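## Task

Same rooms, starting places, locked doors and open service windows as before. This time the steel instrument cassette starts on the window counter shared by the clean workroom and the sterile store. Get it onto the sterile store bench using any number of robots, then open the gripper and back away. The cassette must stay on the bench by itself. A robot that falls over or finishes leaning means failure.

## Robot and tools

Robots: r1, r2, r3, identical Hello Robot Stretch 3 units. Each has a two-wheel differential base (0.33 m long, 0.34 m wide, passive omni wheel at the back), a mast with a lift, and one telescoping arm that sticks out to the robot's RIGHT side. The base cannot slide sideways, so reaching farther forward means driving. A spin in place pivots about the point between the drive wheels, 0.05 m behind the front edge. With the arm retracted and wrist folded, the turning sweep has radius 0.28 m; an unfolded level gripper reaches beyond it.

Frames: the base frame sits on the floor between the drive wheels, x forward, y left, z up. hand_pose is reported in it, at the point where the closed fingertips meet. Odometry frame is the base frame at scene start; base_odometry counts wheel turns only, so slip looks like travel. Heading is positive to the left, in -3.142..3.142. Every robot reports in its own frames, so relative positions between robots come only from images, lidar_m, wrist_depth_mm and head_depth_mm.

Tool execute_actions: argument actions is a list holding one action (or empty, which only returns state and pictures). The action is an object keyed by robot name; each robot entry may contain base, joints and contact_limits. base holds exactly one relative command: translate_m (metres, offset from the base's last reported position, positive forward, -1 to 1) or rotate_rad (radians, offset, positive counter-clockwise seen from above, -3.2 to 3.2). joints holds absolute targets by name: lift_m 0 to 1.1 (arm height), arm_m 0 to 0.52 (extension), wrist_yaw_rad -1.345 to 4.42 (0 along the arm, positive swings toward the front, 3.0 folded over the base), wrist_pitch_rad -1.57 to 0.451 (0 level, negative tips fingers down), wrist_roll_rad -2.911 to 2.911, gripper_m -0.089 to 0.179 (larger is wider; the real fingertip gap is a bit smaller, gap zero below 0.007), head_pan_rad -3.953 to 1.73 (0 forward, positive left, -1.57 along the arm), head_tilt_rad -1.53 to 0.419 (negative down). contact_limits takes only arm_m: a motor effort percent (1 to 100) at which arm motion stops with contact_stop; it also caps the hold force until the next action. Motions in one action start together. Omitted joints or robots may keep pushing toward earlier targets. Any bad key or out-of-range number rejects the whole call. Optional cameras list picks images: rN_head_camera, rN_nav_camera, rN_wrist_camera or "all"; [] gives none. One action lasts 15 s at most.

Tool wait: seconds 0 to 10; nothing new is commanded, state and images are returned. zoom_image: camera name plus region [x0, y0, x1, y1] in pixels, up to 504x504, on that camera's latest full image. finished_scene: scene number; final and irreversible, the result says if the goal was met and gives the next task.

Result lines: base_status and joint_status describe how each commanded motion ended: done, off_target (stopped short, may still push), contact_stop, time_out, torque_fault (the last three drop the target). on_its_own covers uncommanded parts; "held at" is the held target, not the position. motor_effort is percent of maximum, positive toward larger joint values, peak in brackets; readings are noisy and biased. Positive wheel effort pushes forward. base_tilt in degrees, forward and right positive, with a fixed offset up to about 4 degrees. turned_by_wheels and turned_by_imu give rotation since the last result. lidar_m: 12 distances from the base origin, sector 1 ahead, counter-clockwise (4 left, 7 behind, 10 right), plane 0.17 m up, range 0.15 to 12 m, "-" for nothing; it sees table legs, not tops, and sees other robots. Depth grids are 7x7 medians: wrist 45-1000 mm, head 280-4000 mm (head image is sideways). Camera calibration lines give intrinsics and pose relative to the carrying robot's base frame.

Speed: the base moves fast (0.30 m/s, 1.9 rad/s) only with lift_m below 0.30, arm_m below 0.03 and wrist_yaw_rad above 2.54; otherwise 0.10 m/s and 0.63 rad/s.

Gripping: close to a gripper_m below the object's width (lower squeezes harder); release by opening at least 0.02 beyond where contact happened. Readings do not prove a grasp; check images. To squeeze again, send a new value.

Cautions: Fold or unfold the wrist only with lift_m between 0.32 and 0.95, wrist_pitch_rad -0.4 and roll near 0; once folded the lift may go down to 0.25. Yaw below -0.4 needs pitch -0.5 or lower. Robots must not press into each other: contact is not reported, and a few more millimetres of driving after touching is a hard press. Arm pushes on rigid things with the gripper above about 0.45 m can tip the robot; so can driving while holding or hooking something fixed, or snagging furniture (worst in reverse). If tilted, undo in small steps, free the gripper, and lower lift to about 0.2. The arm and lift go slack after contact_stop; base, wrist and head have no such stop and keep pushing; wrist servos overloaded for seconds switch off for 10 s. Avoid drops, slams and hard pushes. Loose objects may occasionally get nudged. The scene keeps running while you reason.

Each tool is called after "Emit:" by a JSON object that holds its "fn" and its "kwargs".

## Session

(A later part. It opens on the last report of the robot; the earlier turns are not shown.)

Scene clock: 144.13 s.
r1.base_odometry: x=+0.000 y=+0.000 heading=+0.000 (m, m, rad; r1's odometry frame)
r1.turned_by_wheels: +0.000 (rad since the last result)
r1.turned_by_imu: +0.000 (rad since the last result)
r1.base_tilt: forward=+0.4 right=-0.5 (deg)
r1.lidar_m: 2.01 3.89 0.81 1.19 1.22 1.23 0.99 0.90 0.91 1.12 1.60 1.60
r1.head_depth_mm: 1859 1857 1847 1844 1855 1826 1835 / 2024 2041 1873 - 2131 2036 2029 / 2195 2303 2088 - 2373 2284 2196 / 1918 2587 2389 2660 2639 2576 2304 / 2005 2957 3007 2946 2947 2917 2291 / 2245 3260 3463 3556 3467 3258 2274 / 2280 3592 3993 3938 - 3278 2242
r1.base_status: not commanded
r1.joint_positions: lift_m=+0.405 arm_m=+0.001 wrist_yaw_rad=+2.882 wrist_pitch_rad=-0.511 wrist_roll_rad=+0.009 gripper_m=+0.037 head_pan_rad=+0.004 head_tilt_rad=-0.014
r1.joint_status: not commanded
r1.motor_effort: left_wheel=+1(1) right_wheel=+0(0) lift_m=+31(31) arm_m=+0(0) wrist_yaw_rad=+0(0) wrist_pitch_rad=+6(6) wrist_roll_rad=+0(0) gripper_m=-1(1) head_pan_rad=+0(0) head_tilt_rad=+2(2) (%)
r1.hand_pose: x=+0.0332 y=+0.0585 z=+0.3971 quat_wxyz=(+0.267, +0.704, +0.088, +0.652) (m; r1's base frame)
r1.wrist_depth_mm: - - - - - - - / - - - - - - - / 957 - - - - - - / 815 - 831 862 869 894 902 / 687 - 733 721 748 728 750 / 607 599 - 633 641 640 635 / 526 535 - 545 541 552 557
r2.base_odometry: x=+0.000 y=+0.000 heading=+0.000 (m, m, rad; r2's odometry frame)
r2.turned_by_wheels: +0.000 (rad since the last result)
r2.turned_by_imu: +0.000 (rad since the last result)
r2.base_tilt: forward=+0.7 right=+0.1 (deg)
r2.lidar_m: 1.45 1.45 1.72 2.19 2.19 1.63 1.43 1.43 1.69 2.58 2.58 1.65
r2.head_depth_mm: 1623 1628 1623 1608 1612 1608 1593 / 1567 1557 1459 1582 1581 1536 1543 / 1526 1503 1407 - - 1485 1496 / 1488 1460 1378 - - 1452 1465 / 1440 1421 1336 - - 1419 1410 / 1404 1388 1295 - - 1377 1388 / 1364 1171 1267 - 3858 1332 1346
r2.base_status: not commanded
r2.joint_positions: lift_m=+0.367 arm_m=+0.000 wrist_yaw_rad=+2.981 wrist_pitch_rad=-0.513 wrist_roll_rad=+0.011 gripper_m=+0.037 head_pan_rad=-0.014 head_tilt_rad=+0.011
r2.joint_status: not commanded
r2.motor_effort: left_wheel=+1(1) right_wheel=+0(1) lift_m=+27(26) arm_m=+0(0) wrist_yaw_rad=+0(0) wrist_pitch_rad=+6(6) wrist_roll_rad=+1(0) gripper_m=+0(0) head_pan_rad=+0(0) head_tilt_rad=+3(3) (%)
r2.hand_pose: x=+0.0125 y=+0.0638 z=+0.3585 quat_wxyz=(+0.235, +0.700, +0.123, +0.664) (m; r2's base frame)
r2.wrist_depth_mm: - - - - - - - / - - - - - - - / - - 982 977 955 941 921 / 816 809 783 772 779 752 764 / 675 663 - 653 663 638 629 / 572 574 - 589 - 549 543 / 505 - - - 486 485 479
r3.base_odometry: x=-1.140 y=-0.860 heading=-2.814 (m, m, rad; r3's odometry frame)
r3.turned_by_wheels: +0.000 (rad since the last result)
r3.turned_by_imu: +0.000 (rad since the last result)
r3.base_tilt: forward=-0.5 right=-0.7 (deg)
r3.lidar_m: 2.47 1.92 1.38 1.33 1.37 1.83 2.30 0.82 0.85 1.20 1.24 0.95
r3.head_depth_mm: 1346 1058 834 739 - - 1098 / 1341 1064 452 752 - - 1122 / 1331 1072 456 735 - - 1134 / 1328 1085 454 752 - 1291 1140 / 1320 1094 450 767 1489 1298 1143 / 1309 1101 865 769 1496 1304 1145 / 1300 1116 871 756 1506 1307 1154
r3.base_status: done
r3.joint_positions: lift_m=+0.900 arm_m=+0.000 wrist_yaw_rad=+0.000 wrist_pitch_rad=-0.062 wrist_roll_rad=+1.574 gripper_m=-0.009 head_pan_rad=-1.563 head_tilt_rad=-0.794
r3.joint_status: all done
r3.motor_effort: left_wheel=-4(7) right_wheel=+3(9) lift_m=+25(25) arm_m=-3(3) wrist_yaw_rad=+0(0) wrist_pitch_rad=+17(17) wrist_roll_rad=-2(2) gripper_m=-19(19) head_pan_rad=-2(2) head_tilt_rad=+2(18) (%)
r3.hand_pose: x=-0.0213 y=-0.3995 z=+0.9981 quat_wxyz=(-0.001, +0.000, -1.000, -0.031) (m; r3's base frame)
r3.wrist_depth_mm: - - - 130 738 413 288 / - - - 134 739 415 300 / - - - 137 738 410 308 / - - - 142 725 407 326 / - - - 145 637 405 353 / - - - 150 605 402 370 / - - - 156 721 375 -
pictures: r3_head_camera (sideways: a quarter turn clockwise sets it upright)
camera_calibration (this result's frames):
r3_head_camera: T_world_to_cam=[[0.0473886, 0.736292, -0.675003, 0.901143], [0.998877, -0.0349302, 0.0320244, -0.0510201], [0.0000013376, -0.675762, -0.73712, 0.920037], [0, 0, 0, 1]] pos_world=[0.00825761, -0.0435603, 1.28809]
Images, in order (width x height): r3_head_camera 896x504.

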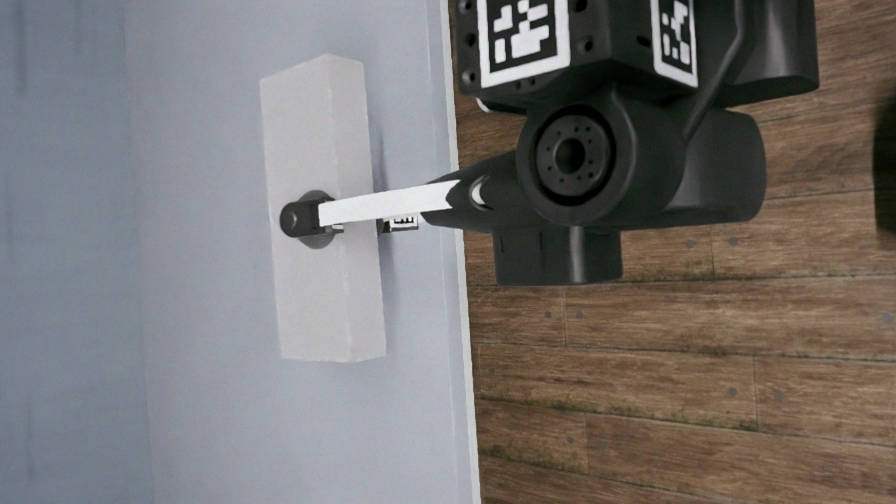

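Emit:
{"fn": "execute_actions", "kwargs": {"actions": [{"r3":{"joints":{"arm_m":0.45,"lift_m":0.7}}}], "cameras": []}}

Emit:
{"fn": "execute_actions", "kwargs": {"actions": [{"r3":{"joints":{"gripper_m":0.06}}}], "cameras": []}}

Emit:
{"fn": "execute_actions", "kwargs": {"actions": [{"r3":{"joints":{"arm_m":0.0}}}], "cameras": ["r3_head_camera"]}}

Scene clock: 152.37 s.
r1.base_odometry: x=+0.000 y=+0.000 heading=+0.000 (m, m, rad; r1's odometry frame)
r1.turned_by_wheels: +0.000 (rad since the last result)
r1.turned_by_imu: +0.000 (rad since the last result)
r1.base_tilt: forward=+0.4 right=-0.5 (deg)
r1.lidar_m: 2.01 3.90 0.81 1.19 1.22 1.23 0.99 0.90 0.90 1.12 1.59 1.60
r1.head_depth_mm: 1848 1854 1841 1822 1848 1836 1829 / 2005 2033 1857 - 2123 2048 2016 / 2194 2257 2080 - 2400 2280 2204 / 1914 2574 2363 2674 2625 2553 2301 / 2011 2967 2920 2948 2892 2947 2284 / 2242 3324 3546 3490 3466 3261 2289 / 2268 3648 3968 3993 - 3265 2244
r1.base_status: not commanded
r1.joint_positions: lift_m=+0.405 arm_m=+0.001 wrist_yaw_rad=+2.882 wrist_pitch_rad=-0.511 wrist_roll_rad=+0.009 gripper_m=+0.037 head_pan_rad=+0.004 head_tilt_rad=-0.014
r1.joint_status: not commanded
r1.motor_effort: left_wheel=+0(0) right_wheel=+0(0) lift_m=+31(31) arm_m=+0(0) wrist_yaw_rad=+0(0) wrist_pitch_rad=+6(6) wrist_roll_rad=+0(0) gripper_m=+0(0) head_pan_rad=+0(1) head_tilt_rad=+1(1) (%)
r1.hand_pose: x=+0.0332 y=+0.0585 z=+0.3971 quat_wxyz=(+0.267, +0.704, +0.088, +0.652) (m; r1's base frame)
r1.wrist_depth_mm: - - - - - - - / - - - - - - - / 942 - - - - - - / 813 - 838 855 873 874 903 / 692 - 744 717 742 735 743 / 597 592 - 618 651 631 644 / 528 536 - 549 535 554 563
r2.base_odometry: x=+0.000 y=+0.000 heading=+0.000 (m, m, rad; r2's odometry frame)
r2.turned_by_wheels: +0.000 (rad since the last result)
r2.turned_by_imu: +0.001 (rad since the last result)
r2.base_tilt: forward=+0.8 right=+0.1 (deg)
r2.lidar_m: 1.45 1.45 1.71 2.19 2.19 1.62 1.43 1.43 1.68 2.58 2.59 1.65
r2.head_depth_mm: 1633 1617 1618 1608 1600 1606 1598 / 1578 1565 1447 1564 1582 1545 1546 / 1525 1503 1415 - - 1495 1502 / 1487 1468 1371 - - 1455 1467 / 1444 1425 1339 - - 1417 1420 / 1397 1380 1305 - - 1381 1376 / 1360 1178 1276 - 3821 1330 1344
r2.base_status: not commanded
r2.joint_positions: lift_m=+0.367 arm_m=+0.000 wrist_yaw_rad=+2.981 wrist_pitch_rad=-0.513 wrist_roll_rad=+0.011 gripper_m=+0.037 head_pan_rad=-0.014 head_tilt_rad=+0.011
r2.joint_status: not commanded
r2.motor_effort: left_wheel=+1(0) right_wheel=+0(0) lift_m=+28(26) arm_m=+0(0) wrist_yaw_rad=+1(1) wrist_pitch_rad=+6(6) wrist_roll_rad=+0(0) gripper_m=-1(0) head_pan_rad=+0(0) head_tilt_rad=+3(3) (%)
r2.hand_pose: x=+0.0125 y=+0.0638 z=+0.3585 quat_wxyz=(+0.235, +0.700, +0.123, +0.664) (m; r2's base frame)
r2.wrist_depth_mm: - - - - - - - / - - - - - - - / - 999 980 955 969 939 924 / 809 799 786 769 779 746 747 / 672 666 - 652 672 640 628 / 577 569 - 576 - 551 544 / 507 - - - 491 482 479
r3.base_odometry: x=-1.140 y=-0.860 heading=-2.814 (m, m, rad; r3's odometry frame)
r3.turned_by_wheels: +0.000 (rad since the last result)
r3.turned_by_imu: +0.001 (rad since the last result)
r3.base_tilt: forward=-0.5 right=-0.6 (deg)
r3.lidar_m: 2.47 1.92 1.39 1.33 1.37 1.83 2.30 0.82 0.85 1.20 1.24 0.95
r3.head_depth_mm: 1347 1057 836 796 1490 - - / 1344 1065 866 - 1442 1278 1132 / 1331 1074 - 758 1477 1289 1138 / 1326 1089 870 761 1483 1295 1135 / 1319 1094 858 767 1486 1294 1141 / 1309 1102 864 768 1494 1301 1149 / 1306 1114 871 755 1512 1310 1153
r3.base_status: not commanded
r3.joint_positions: lift_m=+0.700 arm_m=+0.450 wrist_yaw_rad=+0.000 wrist_pitch_rad=-0.029 wrist_roll_rad=+1.574 gripper_m=-0.009 head_pan_rad=-1.563 head_tilt_rad=-0.794
r3.joint_status: all done
r3.motor_effort: left_wheel=-6(5) right_wheel=+3(2) lift_m=+13(21) arm_m=+3(5) wrist_yaw_rad=+2(1) wrist_pitch_rad=+8(17) wrist_roll_rad=-2(2) gripper_m=-16(19) head_pan_rad=-2(2) head_tilt_rad=+3(3) (%)
r3.hand_pose: x=-0.0213 y=-0.8500 z=+0.8073 quat_wxyz=(-0.001, +0.000, -1.000, -0.015) (m; r3's base frame)
r3.wrist_depth_mm: 723 742 731 130 164 86 58 / 751 748 763 133 160 84 58 / 769 768 800 137 157 84 57 / 795 830 817 141 154 83 57 / 830 813 847 144 135 82 56 / 852 859 886 149 120 81 56 / 879 915 893 154 163 80 56
pictures: none
No camera images: the call's "cameras" was empty. Leave "cameras" out to get every camera's image.

Scene clock: 153.60 s.
r1.base_odometry: x=+0.000 y=+0.000 heading=+0.000 (m, m, rad; r1's odometry frame)
r1.turned_by_wheels: +0.000 (rad since the last result)
r1.turned_by_imu: +0.000 (rad since the last result)
r1.base_tilt: forward=+0.4 right=-0.5 (deg)
r1.lidar_m: 2.01 3.88 0.81 1.19 1.22 1.23 0.98 0.90 0.91 1.12 1.59 1.60
r1.head_depth_mm: 1860 1855 1843 1857 1839 1835 1827 / 1990 2036 1849 - 2127 2018 2011 / 2205 2293 2077 - 2388 2275 2204 / 1913 2629 2364 2689 2639 2555 2293 / 2016 2942 2944 2957 2895 2895 2284 / 2259 3257 3487 3529 3474 3198 2282 / 2279 3698 3968 - 3990 3324 2273
r1.base_status: not commanded
r1.joint_positions: lift_m=+0.405 arm_m=+0.001 wrist_yaw_rad=+2.882 wrist_pitch_rad=-0.511 wrist_roll_rad=+0.009 gripper_m=+0.037 head_pan_rad=+0.004 head_tilt_rad=-0.014
r1.joint_status: not commanded
r1.motor_effort: left_wheel=+0(0) right_wheel=+0(0) lift_m=+31(31) arm_m=-1(0) wrist_yaw_rad=+0(0) wrist_pitch_rad=+6(6) wrist_roll_rad=+0(0) gripper_m=-1(0) head_pan_rad=+0(1) head_tilt_rad=+1(1) (%)
r1.hand_pose: x=+0.0332 y=+0.0585 z=+0.3971 quat_wxyz=(+0.267, +0.704, +0.088, +0.652) (m; r1's base frame)
r1.wrist_depth_mm: - - - - - - - / - - - - - - - / 954 - - - - - - / 812 - 828 851 866 884 891 / 686 - 721 710 745 731 748 / 604 595 - 623 638 634 638 / 527 542 - 545 538 558 564
r2.base_odometry: x=+0.000 y=+0.000 heading=+0.000 (m, m, rad; r2's odometry frame)
r2.turned_by_wheels: +0.000 (rad since the last result)
r2.turned_by_imu: +0.000 (rad since the last result)
r2.base_tilt: forward=+0.7 right=+0.0 (deg)
r2.lidar_m: 1.45 1.45 1.71 2.19 2.20 1.62 1.43 1.43 1.69 2.59 2.58 1.65
r2.head_depth_mm: 1629 1632 1606 1617 1611 1589 1610 / 1571 1551 1460 1578 1577 1538 1543 / 1526 1512 1416 - - 1490 1501 / 1480 1458 1376 - - 1452 1455 / 1436 1426 1336 - - 1419 1423 / 1404 1381 1298 - - 1383 1381 / 1361 1173 1271 - 3844 1334 1345
r2.base_status: not commanded
r2.joint_positions: lift_m=+0.367 arm_m=+0.000 wrist_yaw_rad=+2.981 wrist_pitch_rad=-0.513 wrist_roll_rad=+0.011 gripper_m=+0.037 head_pan_rad=-0.014 head_tilt_rad=+0.011
r2.joint_status: not commanded
r2.motor_effort: left_wheel=+0(0) right_wheel=-1(1) lift_m=+27(27) arm_m=+0(0) wrist_yaw_rad=+0(0) wrist_pitch_rad=+6(6) wrist_roll_rad=+1(0) gripper_m=+0(1) head_pan_rad=+0(0) head_tilt_rad=+3(3) (%)
r2.hand_pose: x=+0.0125 y=+0.0638 z=+0.3585 quat_wxyz=(+0.235, +0.700, +0.123, +0.664) (m; r2's base frame)
r2.wrist_depth_mm: - - - - - - - / - - - - - - - / - 991 974 965 965 945 918 / 811 807 787 778 777 758 747 / 663 675 - 650 664 637 627 / 575 577 - 581 - 553 547 / 505 - - - 483 482 479
r3.base_odometry: x=-1.140 y=-0.860 heading=-2.814 (m, m, rad; r3's odometry frame)
r3.turned_by_wheels: +0.000 (rad since the last result)
r3.turned_by_imu: +0.000 (rad since the last result)
r3.base_tilt: forward=-0.5 right=-0.7 (deg)
r3.lidar_m: 2.47 1.92 1.39 1.33 1.37 1.82 2.30 0.82 0.85 1.20 1.24 0.95
r3.head_depth_mm: 1346 1057 836 799 1486 - - / 1336 1066 867 - 1440 1278 1125 / 1331 1075 - 758 1472 1282 1132 / 1328 1086 869 762 1483 1293 1139 / 1323 1096 860 767 1484 1293 1141 / 1313 1103 867 770 1493 1302 1146 / 1303 1115 875 755 1509 1304 1150
r3.base_status: not commanded
r3.joint_positions: lift_m=+0.700 arm_m=+0.450 wrist_yaw_rad=+0.000 wrist_pitch_rad=-0.001 wrist_roll_rad=+1.574 gripper_m=+0.060 head_pan_rad=-1.563 head_tilt_rad=-0.794
r3.joint_status: all done
r3.motor_effort: left_wheel=-5(6) right_wheel=+3(3) lift_m=+13(13) arm_m=+2(3) wrist_yaw_rad=+0(0) wrist_pitch_rad=+0(8) wrist_roll_rad=-2(2) gripper_m=+3(91) head_pan_rad=-3(2) head_tilt_rad=+2(3) (%)
r3.hand_pose: x=-0.0213 y=-0.8509 z=+0.8144 quat_wxyz=(-0.001, +0.000, -1.000, -0.001) (m; r3's base frame)
r3.wrist_depth_mm: 729 752 743 147 158 97 64 / 764 767 777 153 166 96 64 / 794 784 795 158 164 94 63 / 811 815 831 163 176 93 63 / 818 850 840 170 141 92 62 / 877 877 879 177 196 91 62 / 893 914 904 184 170 84 61
pictures: none
No camera images: the call's "cameras" was empty. Leave "cameras" out to get every camera's image.

Scene clock: 158.10 s.
r1.base_odometry: x=+0.000 y=+0.000 heading=+0.000 (m, m, rad; r1's odometry frame)
r1.turned_by_wheels: +0.000 (rad since the last result)
r1.turned_by_imu: +0.000 (rad since the last result)
r1.base_tilt: forward=+0.4 right=-0.6 (deg)
r1.lidar_m: 2.00 3.89 0.81 1.19 1.22 1.23 0.98 0.90 0.91 1.13 1.59 1.60
r1.head_depth_mm: 1863 1843 1854 1842 1850 1839 1850 / 2015 2048 1846 - 2149 2050 2043 / 2192 2287 2100 - 2386 2281 2208 / 1935 2591 2385 2685 2633 2558 2274 / 2008 2948 2973 2974 3007 2908 2264 / 2243 3291 3503 3480 3479 3235 2282 / 2269 3611 3921 3988 - 3240 2240
r1.base_status: not commanded
r1.joint_positions: lift_m=+0.405 arm_m=+0.001 wrist_yaw_rad=+2.882 wrist_pitch_rad=-0.511 wrist_roll_rad=+0.009 gripper_m=+0.037 head_pan_rad=+0.004 head_tilt_rad=-0.014
r1.joint_status: not commanded
r1.motor_effort: left_wheel=+1(0) right_wheel=+0(0) lift_m=+31(31) arm_m=+0(0) wrist_yaw_rad=+0(0) wrist_pitch_rad=+6(6) wrist_roll_rad=+0(0) gripper_m=+0(0) head_pan_rad=+0(0) head_tilt_rad=+1(2) (%)
r1.hand_pose: x=+0.0332 y=+0.0585 z=+0.3971 quat_wxyz=(+0.267, +0.704, +0.088, +0.652) (m; r1's base frame)
r1.wrist_depth_mm: - - - - - - - / - - - - - - - / 951 - - - - - - / 823 - 857 862 859 885 884 / 698 - 721 724 751 745 758 / 595 593 - 618 646 638 637 / 530 539 - 551 542 562 565
r2.base_odometry: x=+0.000 y=+0.000 heading=+0.000 (m, m, rad; r2's odometry frame)
r2.turned_by_wheels: +0.000 (rad since the last result)
r2.turned_by_imu: +0.000 (rad since the last result)
r2.base_tilt: forward=+0.9 right=+0.2 (deg)
r2.lidar_m: 1.45 1.45 1.72 2.19 2.20 1.63 1.43 1.43 1.68 2.58 2.59 1.65
r2.head_depth_mm: 1631 1619 1618 1620 1609 1595 1598 / 1585 1565 1452 1578 1577 1549 1544 / 1536 1502 1408 - - 1501 1500 / 1479 1456 1369 - - 1454 1464 / 1436 1416 1332 - - 1411 1417 / 1414 1385 1301 - - 1373 1386 / 1372 1172 1269 - 3847 1333 1351
r2.base_status: not commanded
r2.joint_positions: lift_m=+0.367 arm_m=+0.000 wrist_yaw_rad=+2.981 wrist_pitch_rad=-0.513 wrist_roll_rad=+0.011 gripper_m=+0.037 head_pan_rad=-0.014 head_tilt_rad=+0.011
r2.joint_status: not commanded
r2.motor_effort: left_wheel=+0(0) right_wheel=+0(1) lift_m=+27(26) arm_m=+0(0) wrist_yaw_rad=+0(0) wrist_pitch_rad=+6(6) wrist_roll_rad=+1(0) gripper_m=+0(1) head_pan_rad=+0(0) head_tilt_rad=+2(2) (%)
r2.hand_pose: x=+0.0125 y=+0.0638 z=+0.3585 quat_wxyz=(+0.235, +0.700, +0.123, +0.664) (m; r2's base frame)
r2.wrist_depth_mm: - - - - - - - / - - - - - - - / - - 972 969 934 934 939 / 811 806 786 792 770 759 748 / 666 669 - 656 663 642 628 / 583 571 - 572 - 551 547 / 506 - - - 487 482 483
r3.base_odometry: x=-1.140 y=-0.860 heading=-2.814 (m, m, rad; r3's odometry frame)
r3.turned_by_wheels: +0.000 (rad since the last result)
r3.turned_by_imu: +0.001 (rad since the last result)
r3.base_tilt: forward=-0.3 right=-0.8 (deg)
r3.lidar_m: 2.46 1.92 1.39 1.33 1.37 1.83 2.30 0.82 0.85 1.20 1.24 0.95
r3.head_depth_mm: 1349 1058 837 799 1458 1317 - / 1343 1067 842 793 1468 - - / 1336 1073 848 755 1480 - 1095 / 1327 1083 855 751 1476 1294 1137 / 1320 1096 861 767 1492 1300 1148 / 1317 1106 866 770 1491 1297 1147 / 1306 1114 876 756 1508 1303 1148
r3.base_status: not commanded
r3.joint_positions: lift_m=+0.700 arm_m=+0.000 wrist_yaw_rad=+0.000 wrist_pitch_rad=-0.017 wrist_roll_rad=+1.574 gripper_m=+0.060 head_pan_rad=-1.563 head_tilt_rad=-0.793
r3.joint_status: all done
r3.motor_effort: left_wheel=-5(5) right_wheel=+2(3) lift_m=+13(13) arm_m=-3(5) wrist_yaw_rad=+0(0) wrist_pitch_rad=+5(5) wrist_roll_rad=-2(2) gripper_m=+0(2) head_pan_rad=-2(3) head_tilt_rad=+3(3) (%)
r3.hand_pose: x=-0.0213 y=-0.4011 z=+0.8104 quat_wxyz=(-0.001, +0.000, -1.000, -0.009) (m; r3's base frame)
r3.wrist_depth_mm: - - - - 294 - 922 / - - - - 303 - 964 / - - - - 310 - 977 / - - - 631 322 - 981 / - - - - 335 - 977 / - - - - 326 - 970 / - - - - 362 - 974
pictures: r3_head_camera (sideways: a quarter turn clockwise sets it upright)
camera_calibration (this result's frames):
r3_head_camera: T_world_to_cam=[[0.047391, 0.735968, -0.675355, 0.901602], [0.998876, -0.0349148, 0.0320447, -0.0510466], [0.0000039877, -0.676115, -0.736796, 0.919616], [0, 0, 0, 1]] pos_world=[0.00825766, -0.0435669, 1.28811]
Images, in order (width x height): r3_head_camera 896x504.

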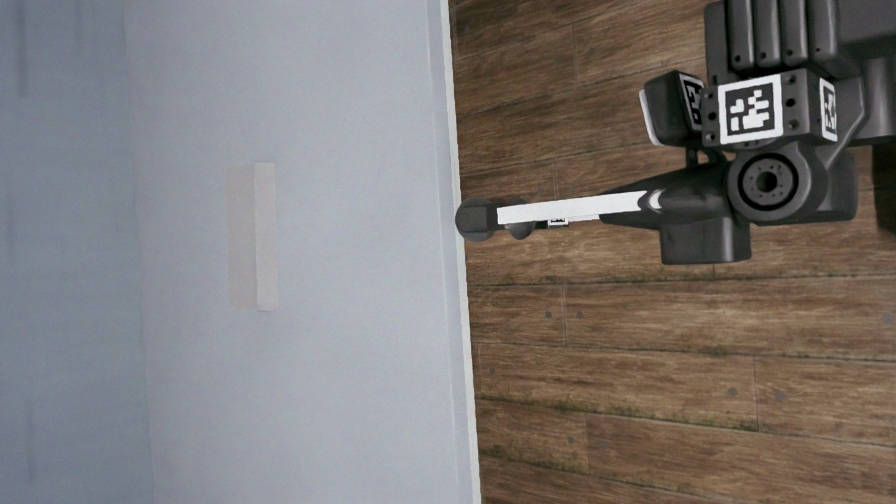

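Emit:
{"fn": "execute_actions", "kwargs": {"actions": [], "cameras": ["r3_head_camera"]}}

Scene clock: 162.03 s.
r1.base_odometry: x=+0.000 y=+0.000 heading=+0.000 (m, m, rad; r1's odometry frame)
r1.turned_by_wheels: +0.000 (rad since the last result)
r1.turned_by_imu: +0.000 (rad since the last result)
r1.base_tilt: forward=+0.3 right=-0.5 (deg)
r1.lidar_m: 2.02 3.88 0.80 1.19 1.22 1.23 0.98 0.90 0.91 1.13 1.59 1.59
r1.head_depth_mm: 1852 1856 1852 1857 1847 1846 1838 / 2017 2011 1832 - 2134 2041 2027 / 2186 2253 2087 - 2390 2267 2219 / 1920 2560 2357 2660 2617 2546 2286 / 2013 2984 2953 2933 2954 2928 2338 / 2230 3322 3472 3486 3543 3226 2285 / 2250 3639 3924 - - 3254 2268
r1.base_status: not commanded
r1.joint_positions: lift_m=+0.405 arm_m=+0.001 wrist_yaw_rad=+2.882 wrist_pitch_rad=-0.511 wrist_roll_rad=+0.009 gripper_m=+0.037 head_pan_rad=+0.004 head_tilt_rad=-0.014
r1.joint_status: not commanded
r1.motor_effort: left_wheel=+1(0) right_wheel=+0(0) lift_m=+31(31) arm_m=-1(0) wrist_yaw_rad=+0(0) wrist_pitch_rad=+6(6) wrist_roll_rad=+0(0) gripper_m=+0(0) head_pan_rad=+0(0) head_tilt_rad=+1(2) (%)
r1.hand_pose: x=+0.0332 y=+0.0585 z=+0.3971 quat_wxyz=(+0.267, +0.704, +0.088, +0.652) (m; r1's base frame)
r1.wrist_depth_mm: - - - - - - - / - - - - - - - / 965 - - - - - - / 798 - 851 859 864 879 896 / 687 - 728 716 754 745 753 / 602 601 - 619 654 629 639 / 529 542 - 553 539 551 564
r2.base_odometry: x=+0.000 y=+0.000 heading=+0.000 (m, m, rad; r2's odometry frame)
r2.turned_by_wheels: +0.000 (rad since the last result)
r2.turned_by_imu: +0.000 (rad since the last result)
r2.base_tilt: forward=+0.8 right=+0.3 (deg)
r2.lidar_m: 1.45 1.45 1.72 2.19 2.19 1.62 1.43 1.43 1.69 2.58 2.59 1.64
r2.head_depth_mm: 1627 1621 1608 1619 1606 1609 1598 / 1569 1554 1464 1577 1577 1541 1548 / 1527 1502 1399 - - 1492 1502 / 1483 1461 1372 - - 1460 1460 / 1438 1421 1338 - - 1409 1413 / 1399 1384 1303 - - 1378 1372 / 1366 1174 1272 - 3824 1330 1344
r2.base_status: not commanded
r2.joint_positions: lift_m=+0.367 arm_m=+0.000 wrist_yaw_rad=+2.981 wrist_pitch_rad=-0.513 wrist_roll_rad=+0.011 gripper_m=+0.037 head_pan_rad=-0.014 head_tilt_rad=+0.011
r2.joint_status: not commanded
r2.motor_effort: left_wheel=+0(0) right_wheel=+0(1) lift_m=+27(26) arm_m=+0(0) wrist_yaw_rad=+1(0) wrist_pitch_rad=+6(6) wrist_roll_rad=+0(0) gripper_m=+0(1) head_pan_rad=+0(0) head_tilt_rad=+2(2) (%)
r2.hand_pose: x=+0.0125 y=+0.0638 z=+0.3585 quat_wxyz=(+0.235, +0.700, +0.123, +0.664) (m; r2's base frame)
r2.wrist_depth_mm: - - - - - - - / - - - - - - - / - - 982 999 972 940 924 / 795 790 781 774 789 756 752 / 673 662 - 653 660 640 625 / 572 569 - 577 - 547 545 / 501 - - - 485 486 478
r3.base_odometry: x=-1.140 y=-0.860 heading=-2.814 (m, m, rad; r3's odometry frame)
r3.turned_by_wheels: +0.000 (rad since the last result)
r3.turned_by_imu: +0.000 (rad since the last result)
r3.base_tilt: forward=-0.4 right=-0.7 (deg)
r3.lidar_m: 2.47 1.92 1.39 1.33 1.37 1.83 2.30 0.82 0.85 1.20 1.24 0.95
r3.head_depth_mm: 1349 1055 835 799 1467 1319 - / 1343 1066 843 794 1476 - - / 1334 1077 849 757 1482 - 1093 / 1326 1085 851 753 1479 1293 1135 / 1317 1095 859 766 1484 1296 1144 / 1310 1105 867 767 1492 1302 1147 / 1306 1114 873 755 1502 1304 1154
r3.base_status: not commanded
r3.joint_positions: lift_m=+0.700 arm_m=+0.000 wrist_yaw_rad=+0.000 wrist_pitch_rad=-0.017 wrist_roll_rad=+1.574 gripper_m=+0.060 head_pan_rad=-1.563 head_tilt_rad=-0.793
r3.joint_status: all done
r3.motor_effort: left_wheel=-5(5) right_wheel=+2(3) lift_m=+13(13) arm_m=-3(5) wrist_yaw_rad=+0(0) wrist_pitch_rad=+4(5) wrist_roll_rad=-2(2) gripper_m=+0(2) head_pan_rad=-2(3) head_tilt_rad=+3(3) (%)
r3.hand_pose: x=-0.0213 y=-0.4011 z=+0.8104 quat_wxyz=(-0.001, +0.000, -1.000, -0.009) (m; r3's base frame)
r3.wrist_depth_mm: - - - - 294 - 928 / - - - - 302 - 979 / - - - - 310 - 985 / - - - 629 319 - 996 / - - - - 334 - 988 / - - - - 327 - 980 / - - - - 359 - 961
pictures: r3_head_camera (sideways: a quarter turn clockwise sets it upright)
camera_calibration (this result's frames):
r3_head_camera: T_world_to_cam=[[0.047391, 0.735968, -0.675355, 0.901602], [0.998876, -0.0349148, 0.0320447, -0.0510466], [0.0000039877, -0.676115, -0.736796, 0.919616], [0, 0, 0, 1]] pos_world=[0.00825766, -0.0435669, 1.28811]
Images, in order (width x height): r3_head_camera 896x504.

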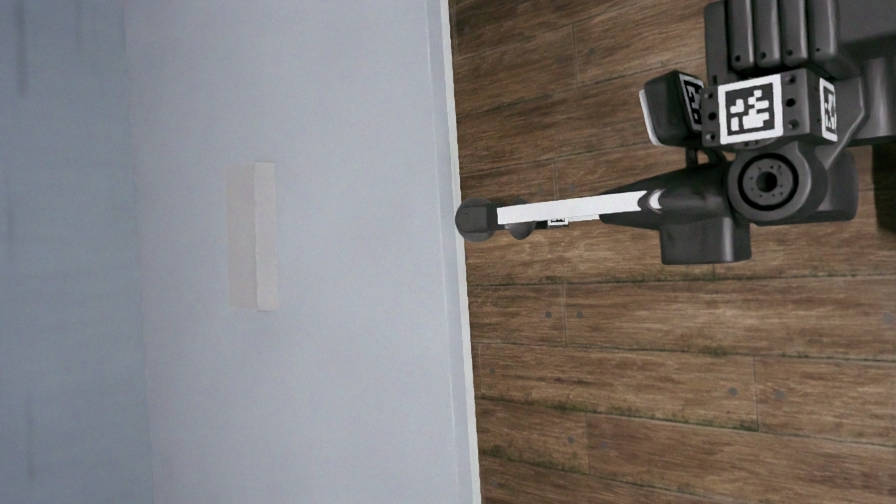

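Emit:
{"fn": "finished_scene", "kwargs": {"scene": 2}}

The scene is finished: the task was done.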